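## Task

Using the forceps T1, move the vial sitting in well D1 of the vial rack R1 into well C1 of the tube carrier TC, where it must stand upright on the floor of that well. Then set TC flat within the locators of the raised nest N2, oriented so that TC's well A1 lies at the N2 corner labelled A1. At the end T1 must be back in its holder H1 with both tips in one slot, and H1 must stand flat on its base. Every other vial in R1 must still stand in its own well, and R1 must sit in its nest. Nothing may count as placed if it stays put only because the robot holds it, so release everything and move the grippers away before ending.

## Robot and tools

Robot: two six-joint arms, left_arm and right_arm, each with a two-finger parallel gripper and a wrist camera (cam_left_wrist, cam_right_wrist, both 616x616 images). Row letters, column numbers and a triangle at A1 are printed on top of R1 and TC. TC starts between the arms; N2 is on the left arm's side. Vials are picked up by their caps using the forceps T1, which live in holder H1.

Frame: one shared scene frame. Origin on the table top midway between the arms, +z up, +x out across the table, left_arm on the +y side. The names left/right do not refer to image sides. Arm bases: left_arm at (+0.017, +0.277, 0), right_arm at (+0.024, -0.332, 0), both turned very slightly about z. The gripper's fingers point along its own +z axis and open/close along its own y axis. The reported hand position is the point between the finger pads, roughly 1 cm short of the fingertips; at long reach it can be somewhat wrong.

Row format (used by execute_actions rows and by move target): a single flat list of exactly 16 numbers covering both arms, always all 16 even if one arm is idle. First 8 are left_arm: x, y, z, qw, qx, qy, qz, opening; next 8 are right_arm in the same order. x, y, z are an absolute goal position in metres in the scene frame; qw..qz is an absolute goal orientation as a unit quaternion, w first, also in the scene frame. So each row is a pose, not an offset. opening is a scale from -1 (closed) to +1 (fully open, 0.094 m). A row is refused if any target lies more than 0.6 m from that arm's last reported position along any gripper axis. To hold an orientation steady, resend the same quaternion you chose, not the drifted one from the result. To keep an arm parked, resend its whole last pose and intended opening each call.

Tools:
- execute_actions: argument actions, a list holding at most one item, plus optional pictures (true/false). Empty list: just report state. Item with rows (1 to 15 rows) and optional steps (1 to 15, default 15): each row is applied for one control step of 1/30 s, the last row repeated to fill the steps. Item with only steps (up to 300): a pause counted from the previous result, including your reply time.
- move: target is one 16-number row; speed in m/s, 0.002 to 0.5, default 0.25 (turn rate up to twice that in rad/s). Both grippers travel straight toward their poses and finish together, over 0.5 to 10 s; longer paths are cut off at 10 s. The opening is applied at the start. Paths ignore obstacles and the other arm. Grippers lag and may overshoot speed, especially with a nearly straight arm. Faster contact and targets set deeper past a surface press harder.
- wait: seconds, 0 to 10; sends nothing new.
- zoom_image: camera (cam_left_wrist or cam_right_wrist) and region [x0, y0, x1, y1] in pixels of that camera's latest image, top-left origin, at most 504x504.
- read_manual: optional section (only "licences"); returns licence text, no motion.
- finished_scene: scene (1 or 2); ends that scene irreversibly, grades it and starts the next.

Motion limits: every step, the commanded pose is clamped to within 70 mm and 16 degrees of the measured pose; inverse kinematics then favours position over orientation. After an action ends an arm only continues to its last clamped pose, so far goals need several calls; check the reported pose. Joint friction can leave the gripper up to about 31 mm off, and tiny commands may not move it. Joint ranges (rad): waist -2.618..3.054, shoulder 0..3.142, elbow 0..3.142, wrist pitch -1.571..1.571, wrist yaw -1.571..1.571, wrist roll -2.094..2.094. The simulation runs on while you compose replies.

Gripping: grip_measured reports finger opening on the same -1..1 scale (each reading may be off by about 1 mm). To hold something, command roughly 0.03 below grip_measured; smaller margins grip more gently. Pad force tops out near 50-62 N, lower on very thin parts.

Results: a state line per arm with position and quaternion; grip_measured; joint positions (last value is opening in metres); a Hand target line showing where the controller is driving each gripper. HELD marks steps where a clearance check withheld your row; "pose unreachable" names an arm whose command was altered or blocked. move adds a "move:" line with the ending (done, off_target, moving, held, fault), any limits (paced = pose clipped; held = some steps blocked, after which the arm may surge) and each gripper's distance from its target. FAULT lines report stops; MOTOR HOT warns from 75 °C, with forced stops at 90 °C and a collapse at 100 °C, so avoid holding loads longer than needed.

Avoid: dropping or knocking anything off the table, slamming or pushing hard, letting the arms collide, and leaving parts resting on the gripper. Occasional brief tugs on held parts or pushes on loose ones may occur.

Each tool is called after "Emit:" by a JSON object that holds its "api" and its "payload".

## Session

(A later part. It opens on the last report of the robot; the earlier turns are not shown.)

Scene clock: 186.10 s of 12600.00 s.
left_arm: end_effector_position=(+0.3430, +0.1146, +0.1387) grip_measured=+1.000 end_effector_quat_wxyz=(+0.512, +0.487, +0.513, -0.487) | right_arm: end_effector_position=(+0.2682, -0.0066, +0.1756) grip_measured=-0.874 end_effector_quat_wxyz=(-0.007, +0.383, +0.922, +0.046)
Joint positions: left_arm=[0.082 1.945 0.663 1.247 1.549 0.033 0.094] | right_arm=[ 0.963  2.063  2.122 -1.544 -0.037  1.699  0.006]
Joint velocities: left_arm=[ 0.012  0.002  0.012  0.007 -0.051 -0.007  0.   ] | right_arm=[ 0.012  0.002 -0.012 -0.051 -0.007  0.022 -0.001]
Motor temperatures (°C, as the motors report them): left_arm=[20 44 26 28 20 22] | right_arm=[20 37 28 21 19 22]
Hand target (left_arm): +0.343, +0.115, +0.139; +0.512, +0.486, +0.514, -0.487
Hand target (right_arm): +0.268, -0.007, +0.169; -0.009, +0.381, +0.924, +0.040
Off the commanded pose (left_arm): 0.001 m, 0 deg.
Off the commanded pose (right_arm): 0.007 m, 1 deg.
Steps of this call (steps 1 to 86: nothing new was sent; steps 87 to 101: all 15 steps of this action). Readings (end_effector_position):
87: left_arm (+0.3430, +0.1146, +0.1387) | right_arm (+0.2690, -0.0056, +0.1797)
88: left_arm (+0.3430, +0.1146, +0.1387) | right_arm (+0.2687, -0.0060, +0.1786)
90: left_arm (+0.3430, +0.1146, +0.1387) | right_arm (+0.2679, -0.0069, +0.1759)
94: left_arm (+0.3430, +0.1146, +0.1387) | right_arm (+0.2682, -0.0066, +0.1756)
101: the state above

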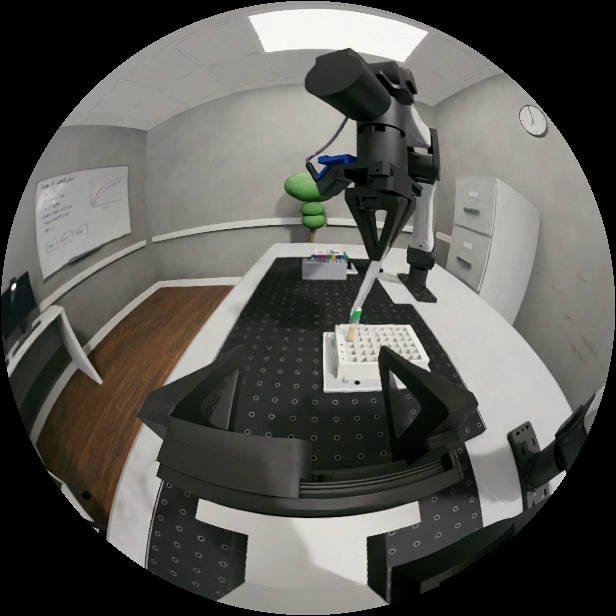

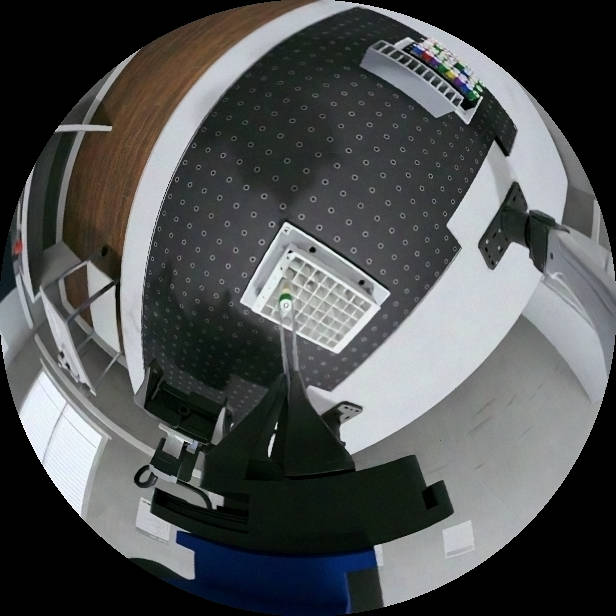

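Aligned over C1. Down further.

Emit:
{"api": "execute_actions", "payload": {"actions": [{"rows":[[0.343,0.115,0.139,0.512,0.486,0.514,-0.487,1,0.269,-0.006,0.160,-0.011,0.381,0.923,0.033,-0.89]],"steps":15}]}}

Emit:
{"api": "zoom_image", "payload": {"camera": "cam_left_wrist", "region": [290,240,430,380]}}

Emit:
{"api": "zoom_image", "payload": {"camera": "cam_right_wrist", "region": [230,240,370,380]}}

Scene clock: 188.03 s of 12600.00 s.
left_arm: end_effector_position=(+0.3430, +0.1146, +0.1387) grip_measured=+1.000 end_effector_quat_wxyz=(+0.512, +0.487, +0.513, -0.487) | right_arm: end_effector_position=(+0.2684, -0.0064, +0.1710) grip_measured=-0.888 end_effector_quat_wxyz=(-0.007, +0.383, +0.922, +0.044)
Joint positions: left_arm=[0.082 1.945 0.663 1.247 1.549 0.033 0.094] | right_arm=[ 0.963  2.063  2.103 -1.53  -0.037  1.699  0.005]
Joint velocities: left_arm=[ 0.022  0.012 -0.007 -0.007  0.037  0.051  0.   ] | right_arm=[ 0.007  0.002 -0.002 -0.007 -0.007 -0.022 -0.001]
Motor temperatures (°C, as the motors report them): left_arm=[20 44 26 28 20 22] | right_arm=[20 37 28 21 19 22]
Hand target (left_arm): +0.343, +0.115, +0.139; +0.512, +0.486, +0.514, -0.487
Hand target (right_arm): +0.269, -0.006, +0.160; -0.011, +0.382, +0.924, +0.033
Off the commanded pose (left_arm): 0.001 m, 0 deg.
Off the commanded pose (right_arm): 0.011 m, 1 deg.
Steps of this call (steps 1 to 43: nothing new was sent; steps 44 to 58: all 15 steps of this action). Readings (end_effector_position):
44: left_arm (+0.3430, +0.1146, +0.1387) | right_arm (+0.2683, -0.0064, +0.1750)
45: left_arm (+0.3430, +0.1146, +0.1387) | right_arm (+0.2684, -0.0064, +0.1745)
47: left_arm (+0.3430, +0.1146, +0.1387) | right_arm (+0.2686, -0.0061, +0.1734)
51: left_arm (+0.3430, +0.1146, +0.1387) | right_arm (+0.2681, -0.0069, +0.1710)
58: the state above

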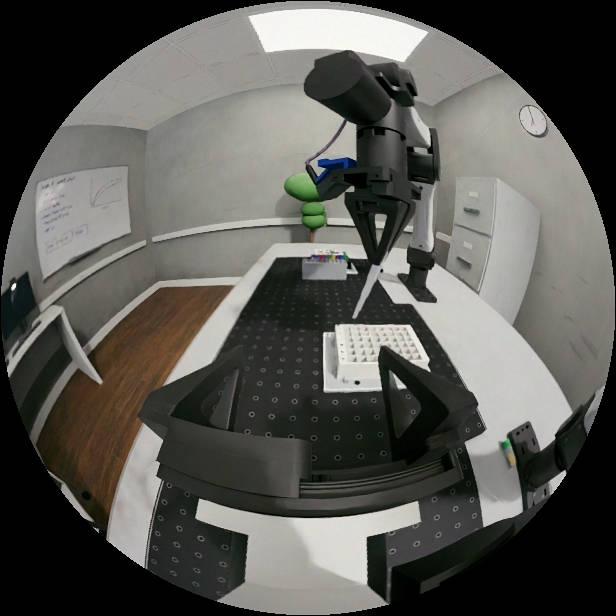

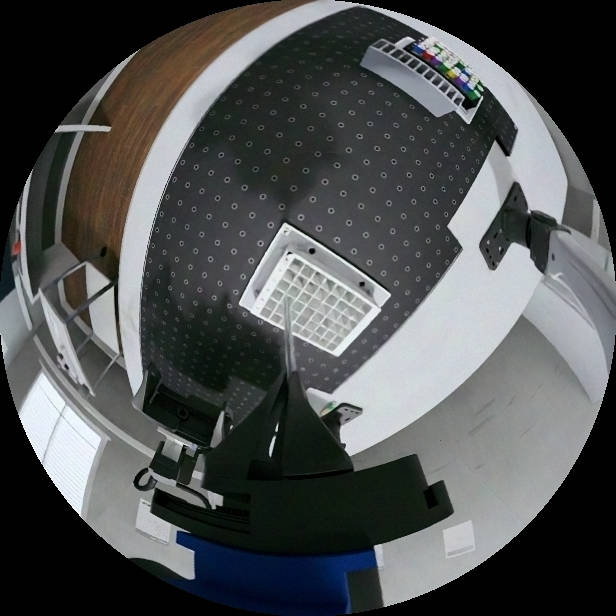

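Region (290, 240, 430, 380) of cam_left_wrist's 616x616 image, scaled by 3.600, with more detail than that image has.

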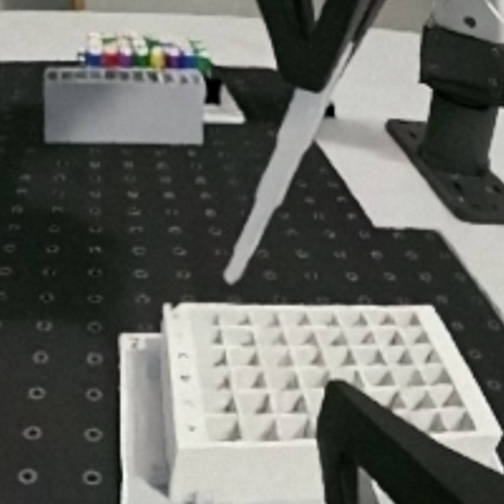

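Region (230, 240, 370, 380) of cam_right_wrist's 616x616 image, scaled by 3.600, with more detail than that image has.

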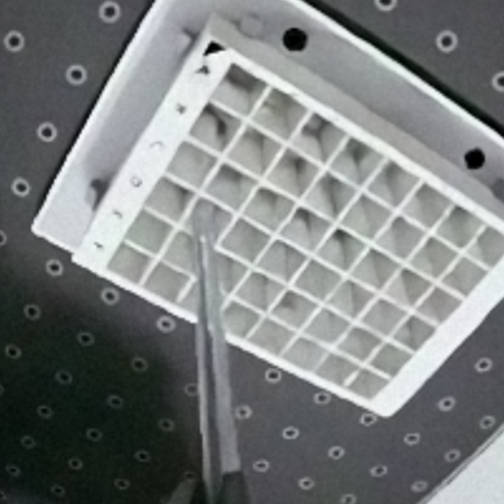

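Emit:
{"api": "move", "payload": {"target": [0.17,0.2,0.15,0,0,1,0,1,0.322,-0.345,0.185,0,0,1,0,-0.89], "speed": 0.2}}

Emit:
{"api": "zoom_image", "payload": {"camera": "cam_right_wrist", "region": [220,230,380,390]}}

Scene clock: 199.33 s of 12600.00 s.
left_arm: end_effector_position=(+0.1703, +0.2026, +0.1442) grip_measured=+1.000 end_effector_quat_wxyz=(+0.015, +0.004, +1.000, -0.002) | right_arm: end_effector_position=(+0.3263, -0.3437, +0.1803) grip_measured=-0.888 end_effector_quat_wxyz=(+0.001, +0.004, +1.000, +0.003)
Joint positions: left_arm=[-0.408  1.158  1.056 -1.44  -0.009 -0.453  0.094] | right_arm=[ 0.01   1.706  1.67  -1.533 -0.007 -0.036  0.005]
Joint velocities: left_arm=[-0.027 -0.002  0.007 -0.037  0.037 -0.037  0.   ] | right_arm=[-0.017 -0.007 -0.012 -0.022 -0.007  0.022 -0.   ]
Motor temperatures (°C, as the motors report them): left_arm=[20 42 27 28 20 22] | right_arm=[20 36 28 21 19 22]
Hand target (left_arm): +0.169, +0.202, +0.146; +0.006, +0.006, +1.000, +0.005
Hand target (right_arm): +0.330, -0.347, +0.186; +0.009, +0.001, +1.000, +0.000
Off the commanded pose (left_arm): 0.006 m, 2 deg.
Off the commanded pose (right_arm): 0.006 m, 1 deg.
After step 90, 2.60 s passed at rest.
move: done

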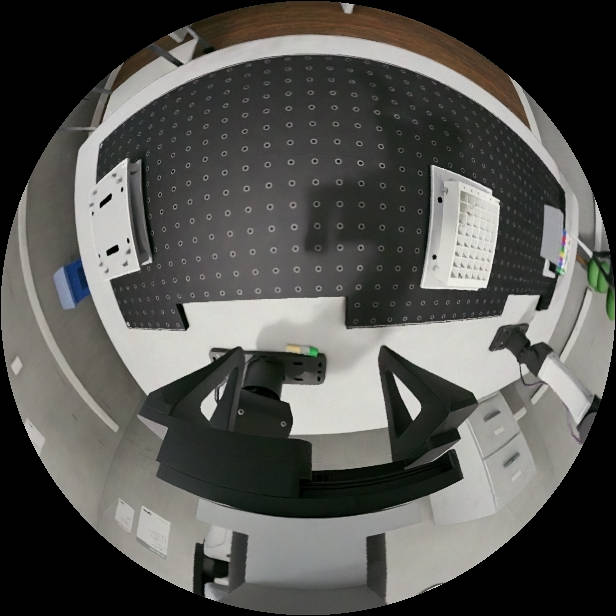

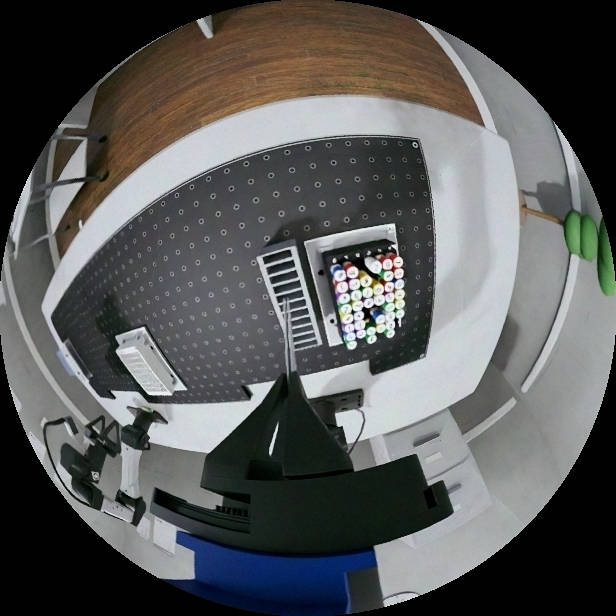

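Region (220, 230, 380, 390) of cam_right_wrist's 616x616 image, scaled by 3.150, with more detail than that image has.

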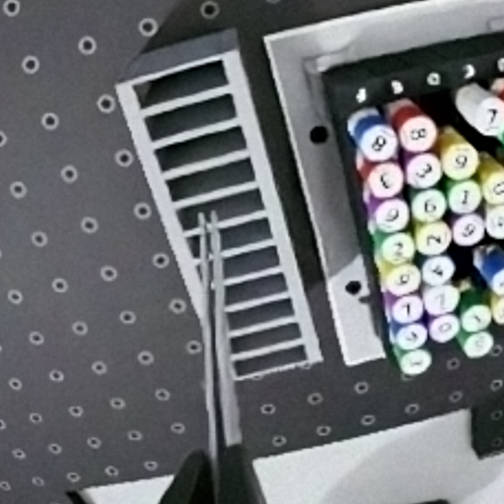

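Emit:
{"api": "zoom_image", "payload": {"camera": "cam_left_wrist", "region": [250,310,350,410]}}

Region (250, 310, 350, 410) of cam_left_wrist's 616x616 image, scaled by 5.040, with more detail than that image has.

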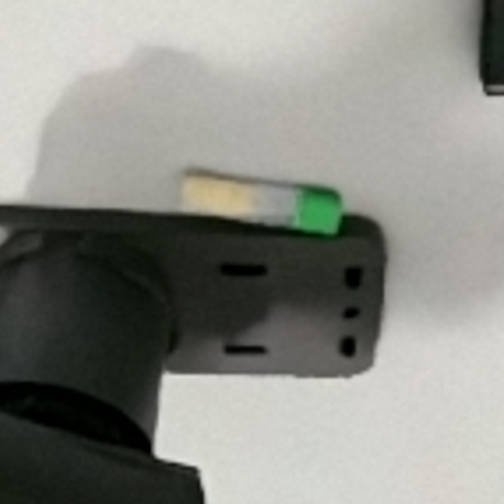

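Emit:
{"api": "move", "payload": {"target": [0.07,0.19,0.07,0,0.707,0.707,0,-0.3,0.326,-0.349,0.152,0,0,1,0,-0.89], "speed": 0.1}}

Emit:
{"api": "zoom_image", "payload": {"camera": "cam_right_wrist", "region": [220,230,380,390]}}

Scene clock: 217.40 s of 12600.00 s.
left_arm: end_effector_position=(+0.0752, +0.1879, +0.0744) grip_measured=-0.297 end_effector_quat_wxyz=(+0.000, +0.700, +0.714, +0.002) | right_arm: end_effector_position=(+0.3274, -0.3451, +0.1525) grip_measured=-0.888 end_effector_quat_wxyz=(-0.005, +0.001, +1.000, +0.004)
Joint positions: left_arm=[-0.941  0.894  0.658 -1.335 -0.003  0.556  0.033] | right_arm=[ 0.005  1.706  1.558 -1.434 -0.007 -0.046  0.005]
Joint velocities: left_arm=[-0.027  0.007 -0.007 -0.022  0.066 -0.022  0.   ] | right_arm=[ 0.002  0.007 -0.017  0.081 -0.007 -0.022  0.001]
Motor temperatures (°C, as the motors report them): left_arm=[20 36 28 26 20 22] | right_arm=[20 34 29 21 19 22]
Hand target (left_arm): +0.073, +0.188, +0.069; +0.004, +0.707, +0.707, -0.001
Hand target (right_arm): +0.326, -0.349, +0.152; -0.000, +0.000, +1.000, -0.000
Off the commanded pose (left_arm): 0.007 m, 1 deg.
Off the commanded pose (right_arm): 0.004 m, 1 deg.
After step 90, 6.93 s passed at rest.
move: done

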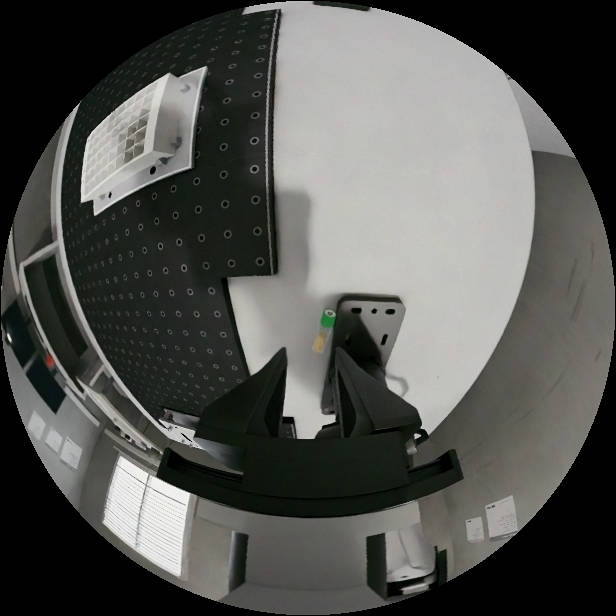

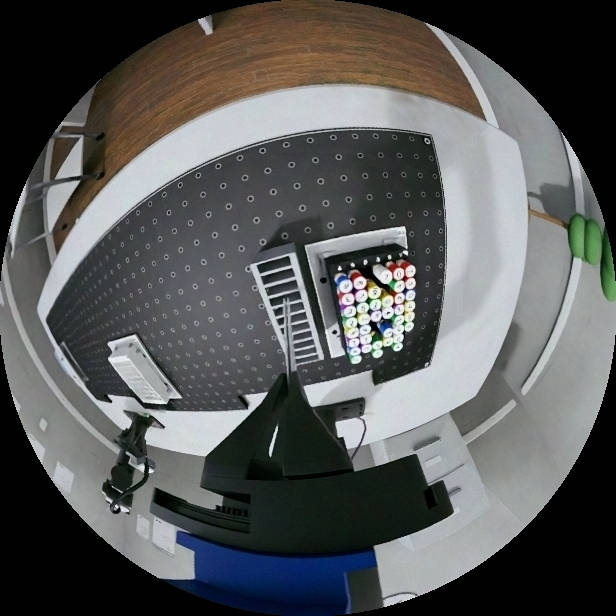

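Region (220, 230, 380, 390) of cam_right_wrist's 616x616 image, scaled by 3.150, with more detail than that image has.

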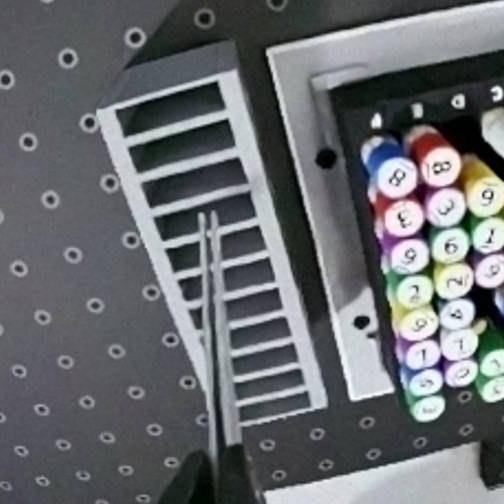

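Emit:
{"api": "move", "payload": {"target": [0.056,0.209,0.035,0,0.707,0.707,0,-0.3,0.324,-0.349,0.132,0,0,1,0,-0.89], "speed": 0.05}}

Emit:
{"api": "zoom_image", "payload": {"camera": "cam_right_wrist", "region": [220,230,380,390]}}

Emit:
{"api": "zoom_image", "payload": {"camera": "cam_left_wrist", "region": [240,260,400,420]}}

Scene clock: 221.77 s of 12600.00 s.
left_arm: end_effector_position=(+0.0735, +0.1906, +0.0710) grip_measured=-0.297 end_effector_quat_wxyz=(-0.001, +0.700, +0.714, +0.002) | right_arm: end_effector_position=(+0.3250, -0.3450, +0.1301) grip_measured=-0.888 end_effector_quat_wxyz=(-0.012, +0.001, +1.000, +0.004)
Joint positions: left_arm=[-0.941  0.882  0.64  -1.332 -0.003  0.558  0.033] | right_arm=[ 0.005  1.706  1.469 -1.359 -0.007 -0.046  0.005]
Joint velocities: left_arm=[-0.012 -0.017  0.012  0.007 -0.022 -0.022  0.   ] | right_arm=[ 0.007  0.012  0.007  0.007 -0.007 -0.051 -0.001]
Motor temperatures (°C, as the motors report them): left_arm=[20 35 28 26 20 22] | right_arm=[20 34 29 21 19 22]
Hand target (left_arm): +0.074, +0.190, +0.071; +0.001, +0.700, +0.714, +0.001
Hand target (right_arm): +0.324, -0.349, +0.132; -0.000, +0.000, +1.000, -0.000
Off the commanded pose (left_arm): 0.044 m, 1 deg.
Off the commanded pose (right_arm): 0.005 m, 1 deg.
After step 90, 0.17 s passed at rest.
move: held (left_arm); limits=held; held on 27 of 36 steps (left_arm), including the last (left_arm)
pose unreachable (left arm): on one or more control steps of this call this arm could not follow its commanded pose, so it was not sent that pose on those steps. On the call's last step it was still not sent that pose. It may still have moved: this result reports where it is.
cause: the commanded pose would bring two parts of the arm too close to each other (its upper arm (the part past joint 2) and its fingers, with joints 3 (elbow) to 6 (wrist roll) between them).

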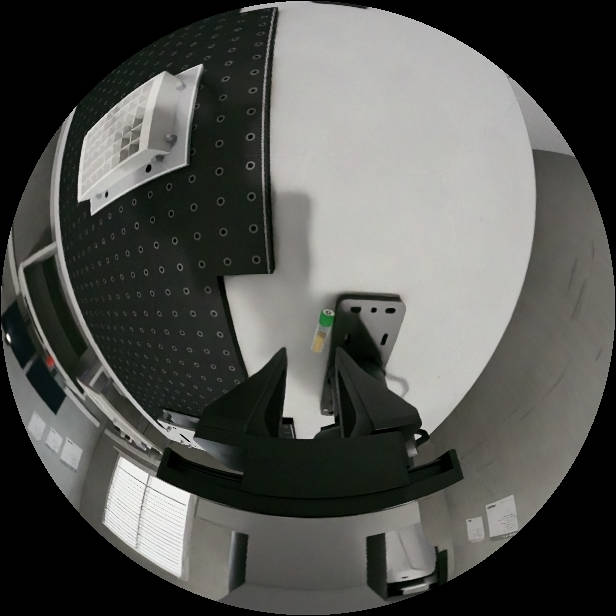

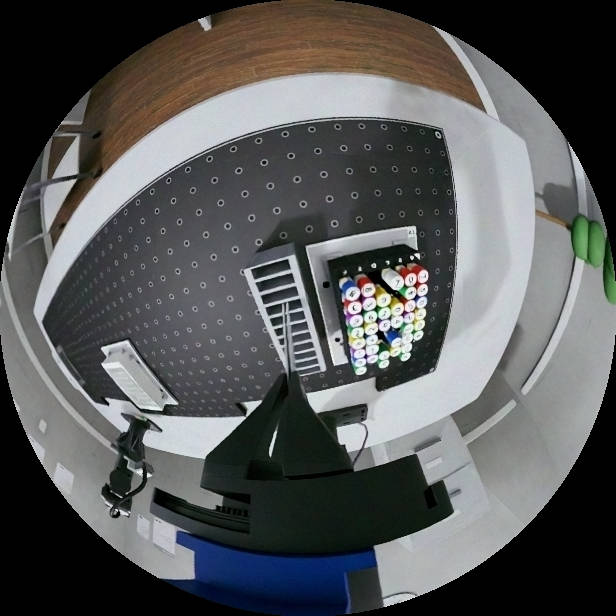

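Region (220, 230, 380, 390) of cam_right_wrist's 616x616 image, scaled by 3.150, with more detail than that image has.

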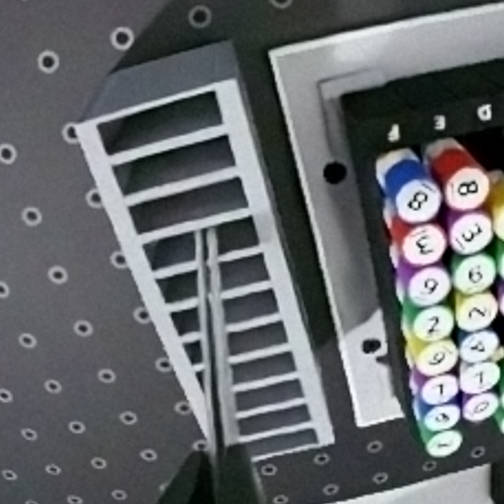

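Region (240, 260, 400, 420) of cam_left_wrist's 616x616 image, scaled by 3.150, with more detail than that image has.

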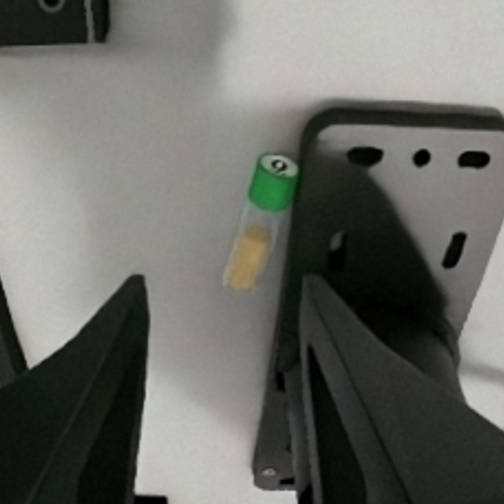

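Emit:
{"api": "move", "payload": {"target": [0.2,0.3,0.12,0,0,1,0,1,0.330,-0.347,0.108,0,0,1,0,-0.77], "speed": 0.1}}

Emit:
{"api": "move", "payload": {"target": [0.2,0.3,0.12,0,0,1,0,1,0.330,-0.347,0.108,0,0,1,0,-0.2], "speed": 0.1}}

Emit:
{"api": "move", "payload": {"target": [0.2,0.3,0.12,0,0,1,0,1,0.330,-0.347,0.20,0.03,0,1,0,-0.2], "speed": 0.15}}

Scene clock: 232.17 s of 12600.00 s.
left_arm: end_effector_position=(+0.1902, +0.2971, +0.1193) grip_measured=+1.000 end_effector_quat_wxyz=(-0.005, +0.011, +1.000, +0.004) | right_arm: end_effector_position=(+0.3331, -0.3453, +0.1134) grip_measured=-0.771 end_effector_quat_wxyz=(+0.005, +0.001, +1.000, +0.003)
Joint positions: left_arm=[ 0.159  1.201  0.983 -1.36  -0.009  0.128  0.094] | right_arm=[ 0.005  1.706  1.403 -1.257 -0.007 -0.047  0.011]
Joint velocities: left_arm=[-0.007 -0.007 -0.002  0.022 -0.066  0.022  0.   ] | right_arm=[-0.017  0.007  0.007  0.022 -0.066 -0.037 -0.001]
Motor temperatures (°C, as the motors report them): left_arm=[20 33 29 25 20 22] | right_arm=[20 34 29 21 19 22]
Hand target (left_arm): +0.195, +0.301, +0.121; -0.006, +0.000, +1.000, +0.007
Hand target (right_arm): +0.330, -0.347, +0.108; -0.000, -0.000, +1.000, +0.000
Off the commanded pose (left_arm): 0.010 m, 1 deg.
Off the commanded pose (right_arm): 0.006 m, 1 deg.
move: done; limits=held; held on 25 of 243 steps (left_arm)
pose unreachable (left arm): on one or more control steps of this call this arm could not follow its commanded pose, so it was not sent that pose on those steps. It may still have moved: this result reports where it is.
cause: the commanded pose would bring two parts of the arm too close to each other (its upper arm (the part past joint 2) and its fingers, with joints 3 (elbow) to 6 (wrist roll) between them).

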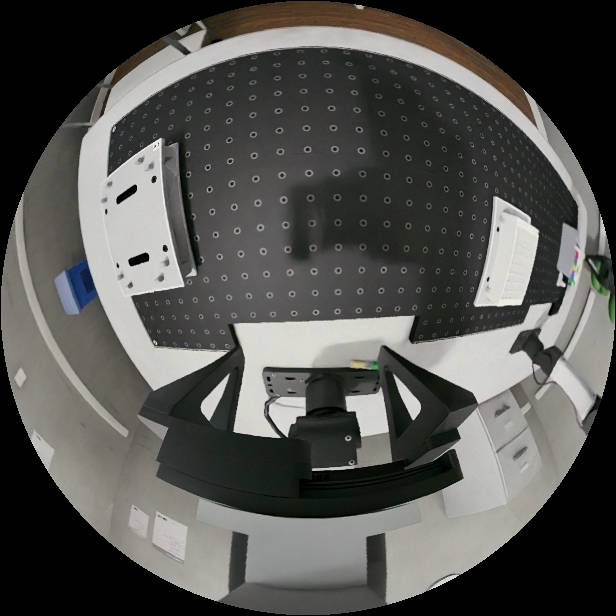

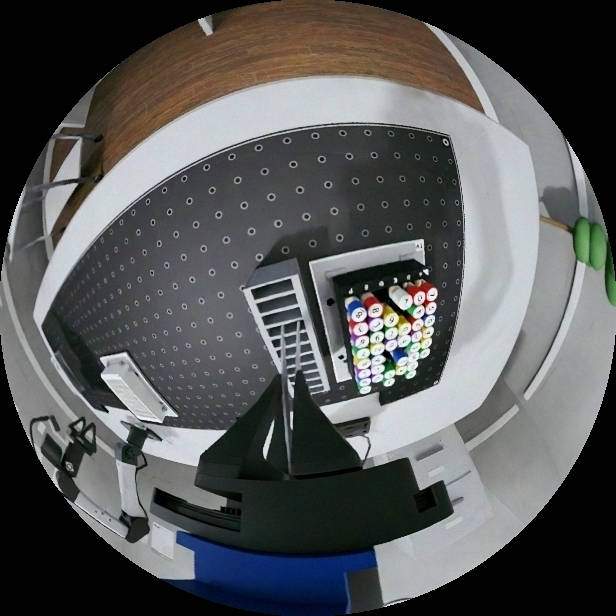

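Scene clock: 232.87 s of 12600.00 s.
left_arm: end_effector_position=(+0.1901, +0.2977, +0.1192) grip_measured=+1.000 end_effector_quat_wxyz=(-0.004, +0.008, +1.000, +0.003) | right_arm: end_effector_position=(+0.3331, -0.3453, +0.1134) grip_measured=-0.201 end_effector_quat_wxyz=(+0.005, +0.001, +1.000, +0.003)
Joint positions: left_arm=[ 0.165  1.201  0.983 -1.36  -0.006  0.128  0.094] | right_arm=[ 0.005  1.706  1.403 -1.257 -0.007 -0.047  0.038]
Joint velocities: left_arm=[-0.007  0.007  0.002 -0.007 -0.007  0.051  0.   ] | right_arm=[ 0.002 -0.022 -0.007 -0.066  0.022 -0.051  0.002]
Motor temperatures (°C, as the motors report them): left_arm=[20 33 29 25 20 22] | right_arm=[20 34 29 21 19 22]
Hand target (left_arm): +0.200, +0.300, +0.120; +0.000, -0.000, +1.000, +0.000
Hand target (right_arm): +0.330, -0.347, +0.108; -0.000, +0.000, +1.000, +0.000
Off the commanded pose (left_arm): 0.010 m, 1 deg.
Off the commanded pose (right_arm): 0.006 m, 1 deg.
move: done

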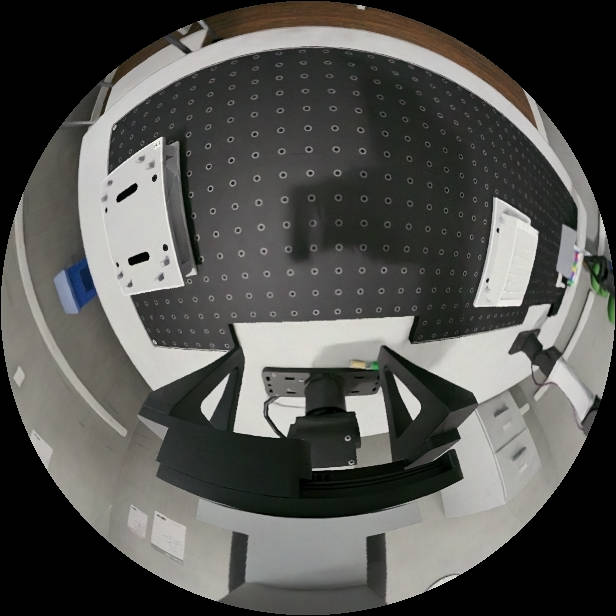

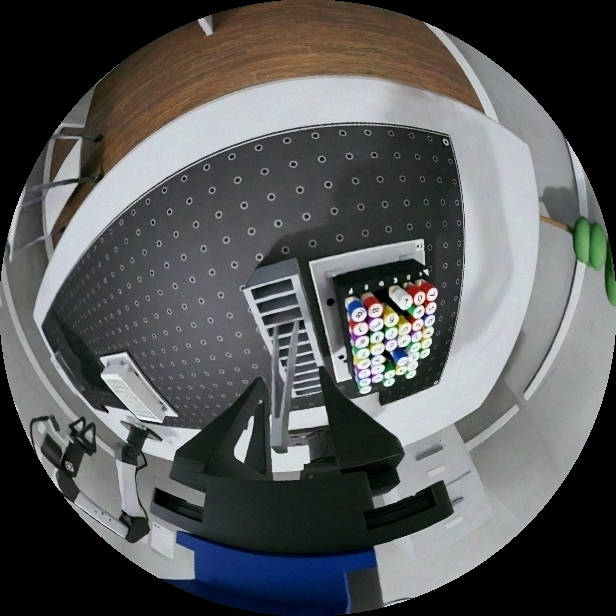

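Scene clock: 234.07 s of 12600.00 s.
left_arm: end_effector_position=(+0.1901, +0.2977, +0.1192) grip_measured=+1.000 end_effector_quat_wxyz=(-0.004, +0.008, +1.000, +0.002) | right_arm: end_effector_position=(+0.3289, -0.3451, +0.1903) grip_measured=-0.201 end_effector_quat_wxyz=(+0.015, +0.001, +1.000, +0.003)
Joint positions: left_arm=[ 0.165  1.201  0.983 -1.36  -0.006  0.128  0.094] | right_arm=[ 0.005  1.697  1.7   -1.543 -0.007 -0.047  0.038]
Joint velocities: left_arm=[-0.002  0.012 -0.002 -0.051  0.022 -0.007  0.   ] | right_arm=[-0.027  0.002  0.002 -0.007  0.11  -0.095 -0.   ]
Motor temperatures (°C, as the motors report them): left_arm=[20 33 29 25 20 22] | right_arm=[20 34 29 21 19 22]
Hand target (left_arm): +0.200, +0.300, +0.120; +0.000, -0.000, +1.000, +0.000
Hand target (right_arm): +0.330, -0.347, +0.200; +0.030, -0.000, +1.000, +0.000
Off the commanded pose (left_arm): 0.010 m, 1 deg.
Off the commanded pose (right_arm): 0.010 m, 2 deg.
move: done

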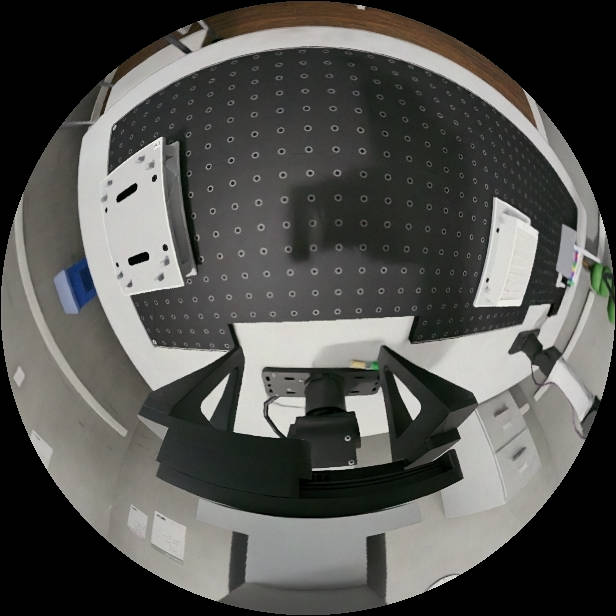

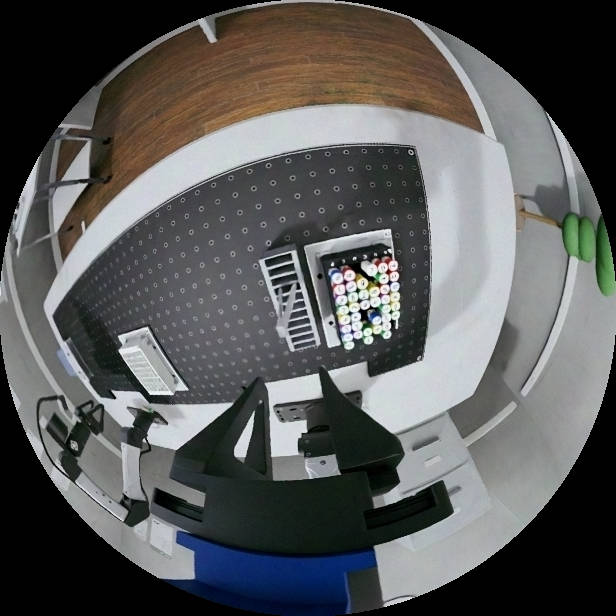

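Emit:
{"api": "move", "payload": {"target": [0.19,0.298,0.119,0,0,1,0,1,0.075,0.15,0.06,0.327,-0.627,0.627,0.327,-0.2], "speed": 0.25}}

Emit:
{"api": "zoom_image", "payload": {"camera": "cam_right_wrist", "region": [220,260,380,420]}}

Scene clock: 251.47 s of 12600.00 s.
left_arm: end_effector_position=(+0.1901, +0.2976, +0.1192) grip_measured=+1.000 end_effector_quat_wxyz=(-0.004, +0.007, +1.000, +0.002) | right_arm: end_effector_position=(+0.0642, +0.1358, +0.0546) grip_measured=-0.201 end_effector_quat_wxyz=(-0.306, +0.627, -0.640, -0.323)
Joint positions: left_arm=[ 0.165  1.201  0.983 -1.36  -0.006  0.126  0.094] | right_arm=[ 1.495  1.818  0.861  0.302 -0.116 -0.052  0.038]
Joint velocities: left_arm=[-0.007 -0.007  0.002  0.007 -0.007  0.022  0.   ] | right_arm=[-0.007  0.007 -0.002  0.051 -0.051 -0.051  0.   ]
Motor temperatures (°C, as the motors report them): left_arm=[20 32 31 25 20 22] | right_arm=[20 33 30 22 19 22]
Hand target (left_arm): +0.190, +0.298, +0.119; -0.000, -0.000, +1.000, -0.000
Hand target (right_arm): +0.062, +0.146, +0.062; -0.316, +0.630, -0.627, -0.333
Off the commanded pose (left_arm): 0.000 m, 1 deg.
Off the commanded pose (right_arm): 0.019 m, 3 deg.
After step 90, 10.17 s passed at rest.
move: off_target (right_arm)

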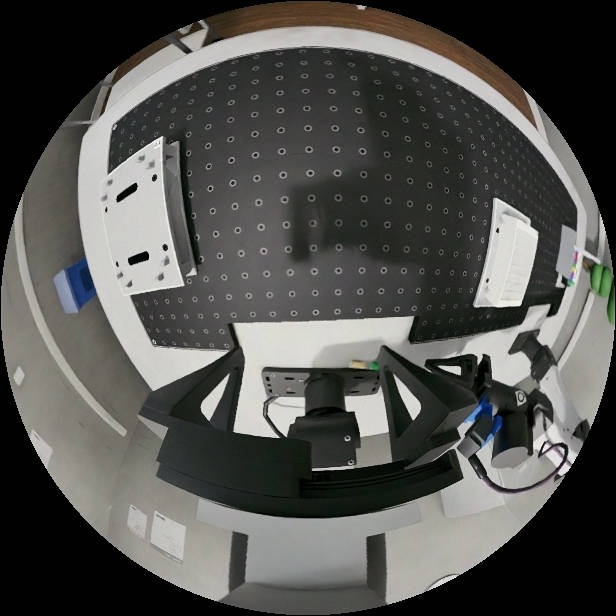

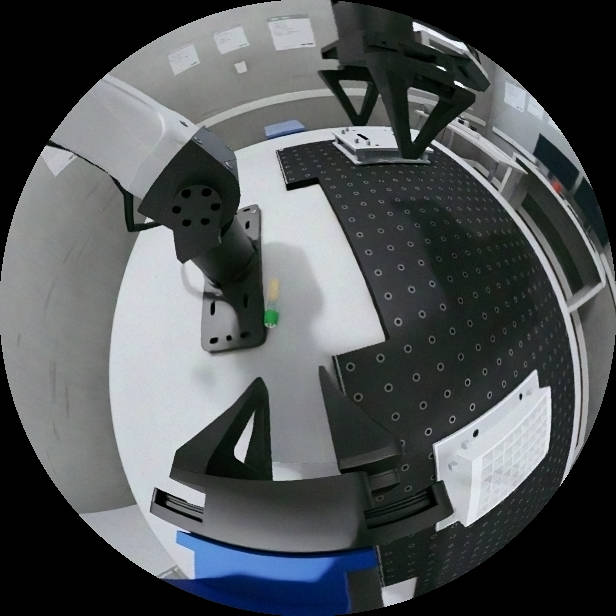

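Region (220, 260, 380, 420) of cam_right_wrist's 616x616 image, scaled by 3.150, with more detail than that image has.

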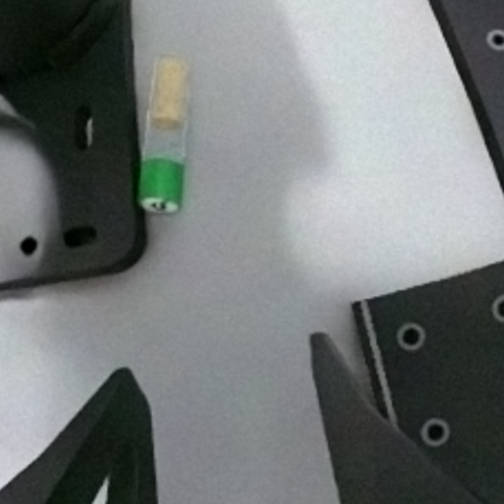

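Emit:
{"api": "move", "payload": {"target": [0.19,0.298,0.119,0,0,1,0,-0.9,0.066,0.190,0.028,0.327,-0.627,0.627,0.327,-0.2], "speed": 0.06}}

Emit:
{"api": "zoom_image", "payload": {"camera": "cam_right_wrist", "region": [220,280,380,440]}}

Emit:
{"api": "zoom_image", "payload": {"camera": "cam_left_wrist", "region": [320,300,480,460]}}

Scene clock: 254.77 s of 12600.00 s.
left_arm: end_effector_position=(+0.1901, +0.2976, +0.1192) grip_measured=-0.897 end_effector_quat_wxyz=(-0.004, +0.007, +1.000, +0.002) | right_arm: end_effector_position=(+0.0660, +0.1785, +0.0205) grip_measured=-0.201 end_effector_quat_wxyz=(-0.312, +0.628, -0.637, -0.321)
Joint positions: left_arm=[ 0.165  1.201  0.983 -1.36  -0.006  0.126  0.005] | right_arm=[ 1.508  2.042  1.005  0.391 -0.098 -0.053  0.038]
Joint velocities: left_arm=[ 0.022 -0.012 -0.012  0.022 -0.037 -0.037  0.   ] | right_arm=[-0.012  0.007  0.007  0.022 -0.022  0.051 -0.   ]
Motor temperatures (°C, as the motors report them): left_arm=[20 32 31 25 20 22] | right_arm=[20 33 30 23 19 22]
Hand target (left_arm): +0.190, +0.298, +0.119; -0.000, -0.000, +1.000, +0.000
Hand target (right_arm): +0.065, +0.189, +0.028; -0.327, +0.627, -0.627, -0.327
Off the commanded pose (left_arm): 0.000 m, 1 deg.
Off the commanded pose (right_arm): 0.014 m, 2 deg.
move: off_target (right_arm)

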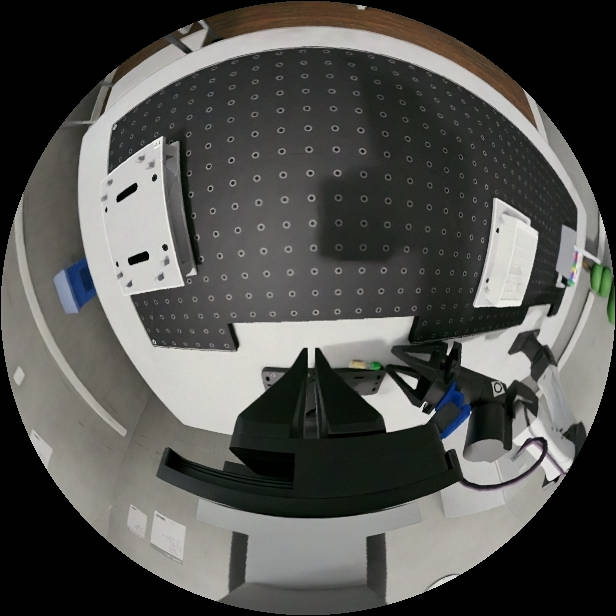

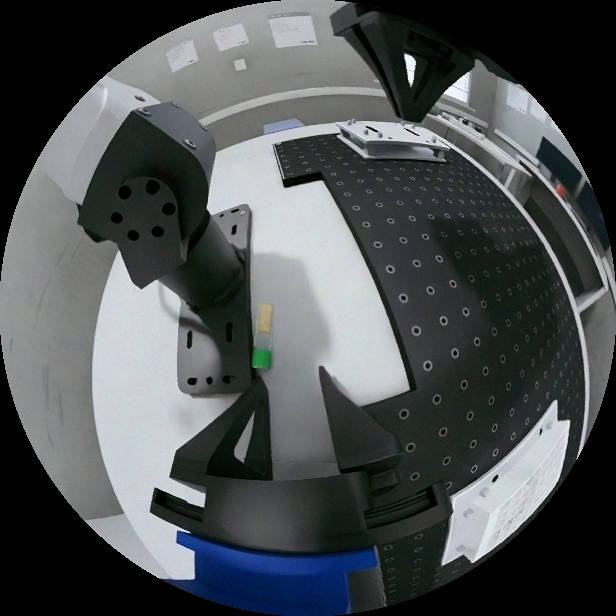

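Region (220, 280, 380, 440) of cam_right_wrist's 616x616 image, scaled by 3.150, with more detail than that image has.

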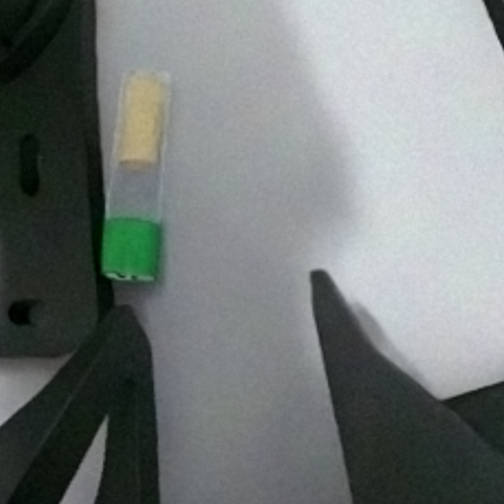

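Region (320, 300, 480, 460) of cam_left_wrist's 616x616 image, scaled by 3.150, with more detail than that image has.

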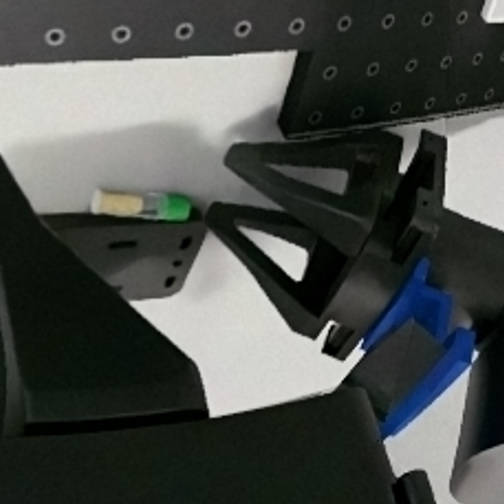

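Emit:
{"api": "move", "payload": {"target": [0.19,0.298,0.119,0,0,1,0,-0.9,0.050,0.188,0.040,0.327,-0.627,0.627,0.327,-0.2], "speed": 0.04}}

Emit:
{"api": "move", "payload": {"target": [0.19,0.298,0.119,0,0,1,0,-0.9,0.050,0.212,0.034,0.327,-0.627,0.627,0.327,-0.2], "speed": 0.04}}

Emit:
{"api": "zoom_image", "payload": {"camera": "cam_right_wrist", "region": [220,280,380,440]}}

Emit:
{"api": "zoom_image", "payload": {"camera": "cam_left_wrist", "region": [320,320,440,440]}}

Scene clock: 258.17 s of 12600.00 s.
left_arm: end_effector_position=(+0.1901, +0.2976, +0.1192) grip_measured=-0.897 end_effector_quat_wxyz=(-0.004, +0.007, +1.000, +0.002) | right_arm: end_effector_position=(+0.0581, +0.1780, +0.0184) grip_measured=-0.201 end_effector_quat_wxyz=(-0.317, +0.631, -0.637, -0.308)
Joint positions: left_arm=[ 0.165  1.201  0.983 -1.36  -0.006  0.126  0.005] | right_arm=[ 1.538  2.042  1.005  0.381 -0.053 -0.05   0.038]
Joint velocities: left_arm=[-0.012 -0.012  0.007 -0.022  0.051 -0.139 -0.   ] | right_arm=[ 0.012  0.002 -0.007 -0.051  0.022 -0.037 -0.001]
Motor temperatures (°C, as the motors report them): left_arm=[20 32 31 25 20 22] | right_arm=[20 34 30 23 19 22]
Hand target (left_arm): +0.190, +0.298, +0.119; -0.000, -0.000, +1.000, +0.000
Hand target (right_arm): +0.050, +0.187, +0.040; -0.327, +0.627, -0.627, -0.327
Off the commanded pose (left_arm): 0.000 m, 1 deg.
Off the commanded pose (right_arm): 0.025 m, 3 deg.
move: off_target (right_arm)

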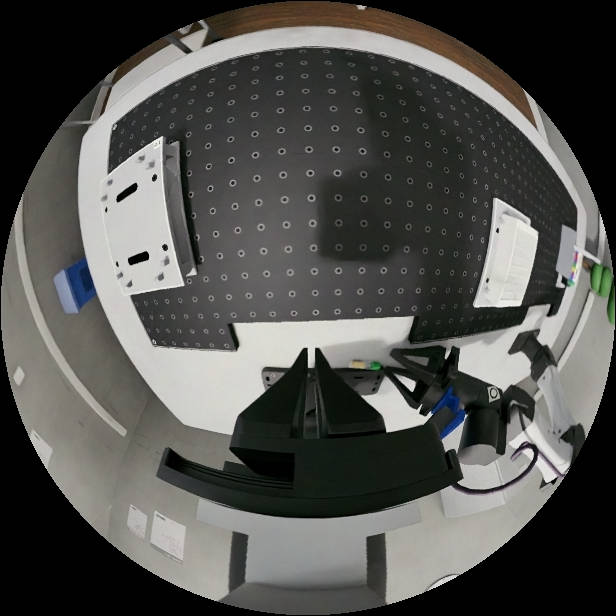

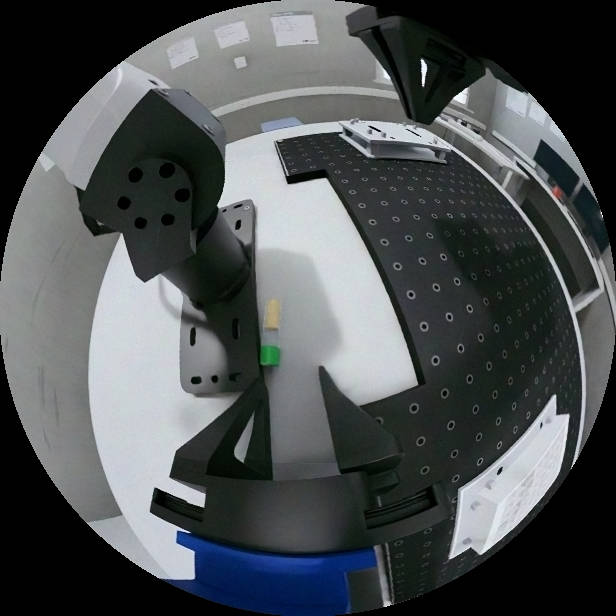

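Scene clock: 259.40 s of 12600.00 s.
left_arm: end_effector_position=(+0.1901, +0.2976, +0.1192) grip_measured=-0.897 end_effector_quat_wxyz=(-0.004, +0.007, +1.000, +0.002) | right_arm: end_effector_position=(+0.0546, +0.2048, +0.0322) grip_measured=-0.201 end_effector_quat_wxyz=(-0.329, +0.628, -0.628, -0.320)
Joint positions: left_arm=[ 0.165  1.201  0.983 -1.36  -0.006  0.126  0.005] | right_arm=[ 1.551  2.085  1.112  0.354 -0.048 -0.049  0.038]
Joint velocities: left_arm=[ 0.002 -0.007  0.002 -0.037 -0.051  0.066 -0.   ] | right_arm=[ 0.007  0.007  0.017 -0.022  0.007 -0.022 -0.001]
Motor temperatures (°C, as the motors report them): left_arm=[20 32 31 25 20 22] | right_arm=[20 34 31 24 19 22]
Hand target (left_arm): +0.190, +0.298, +0.119; -0.000, -0.000, +1.000, +0.000
Hand target (right_arm): +0.050, +0.212, +0.034; -0.327, +0.627, -0.627, -0.327
Off the commanded pose (left_arm): 0.000 m, 1 deg.
Off the commanded pose (right_arm): 0.009 m, 1 deg.
move: done

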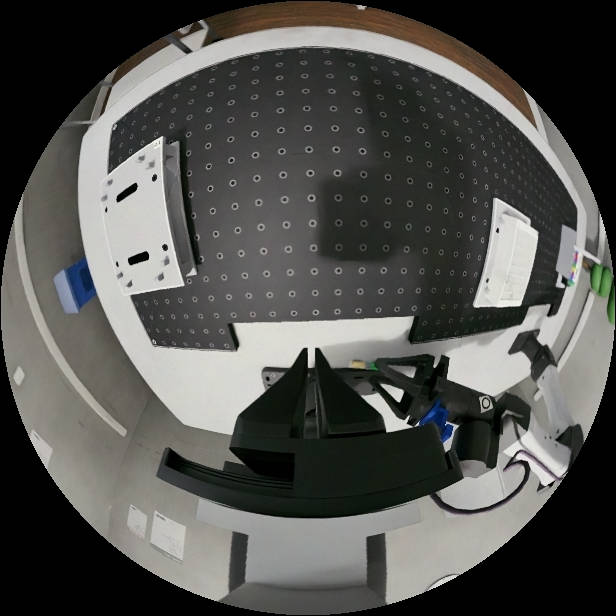

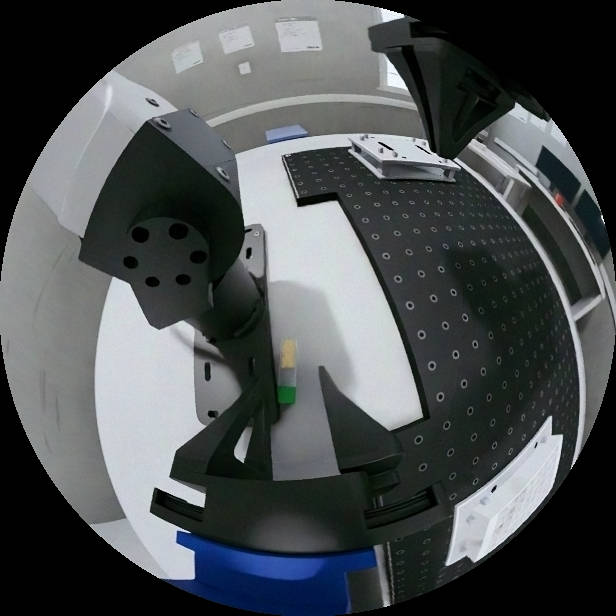

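Region (220, 280, 380, 440) of cam_right_wrist's 616x616 image, scaled by 3.150, with more detail than that image has.

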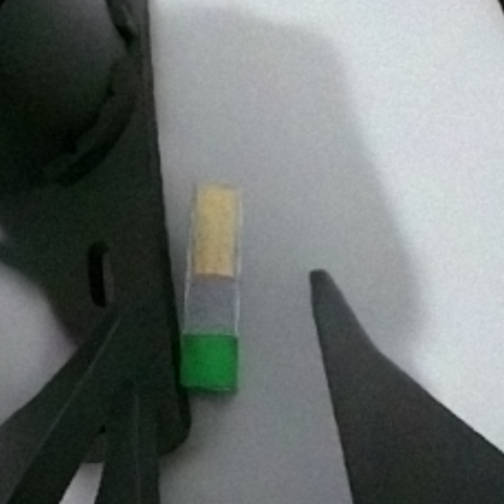

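Region (320, 320, 440, 440) of cam_left_wrist's 616x616 image, scaled by 4.200, with more detail than that image has.

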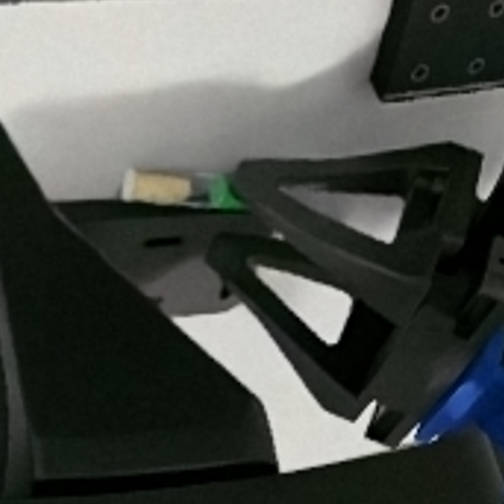

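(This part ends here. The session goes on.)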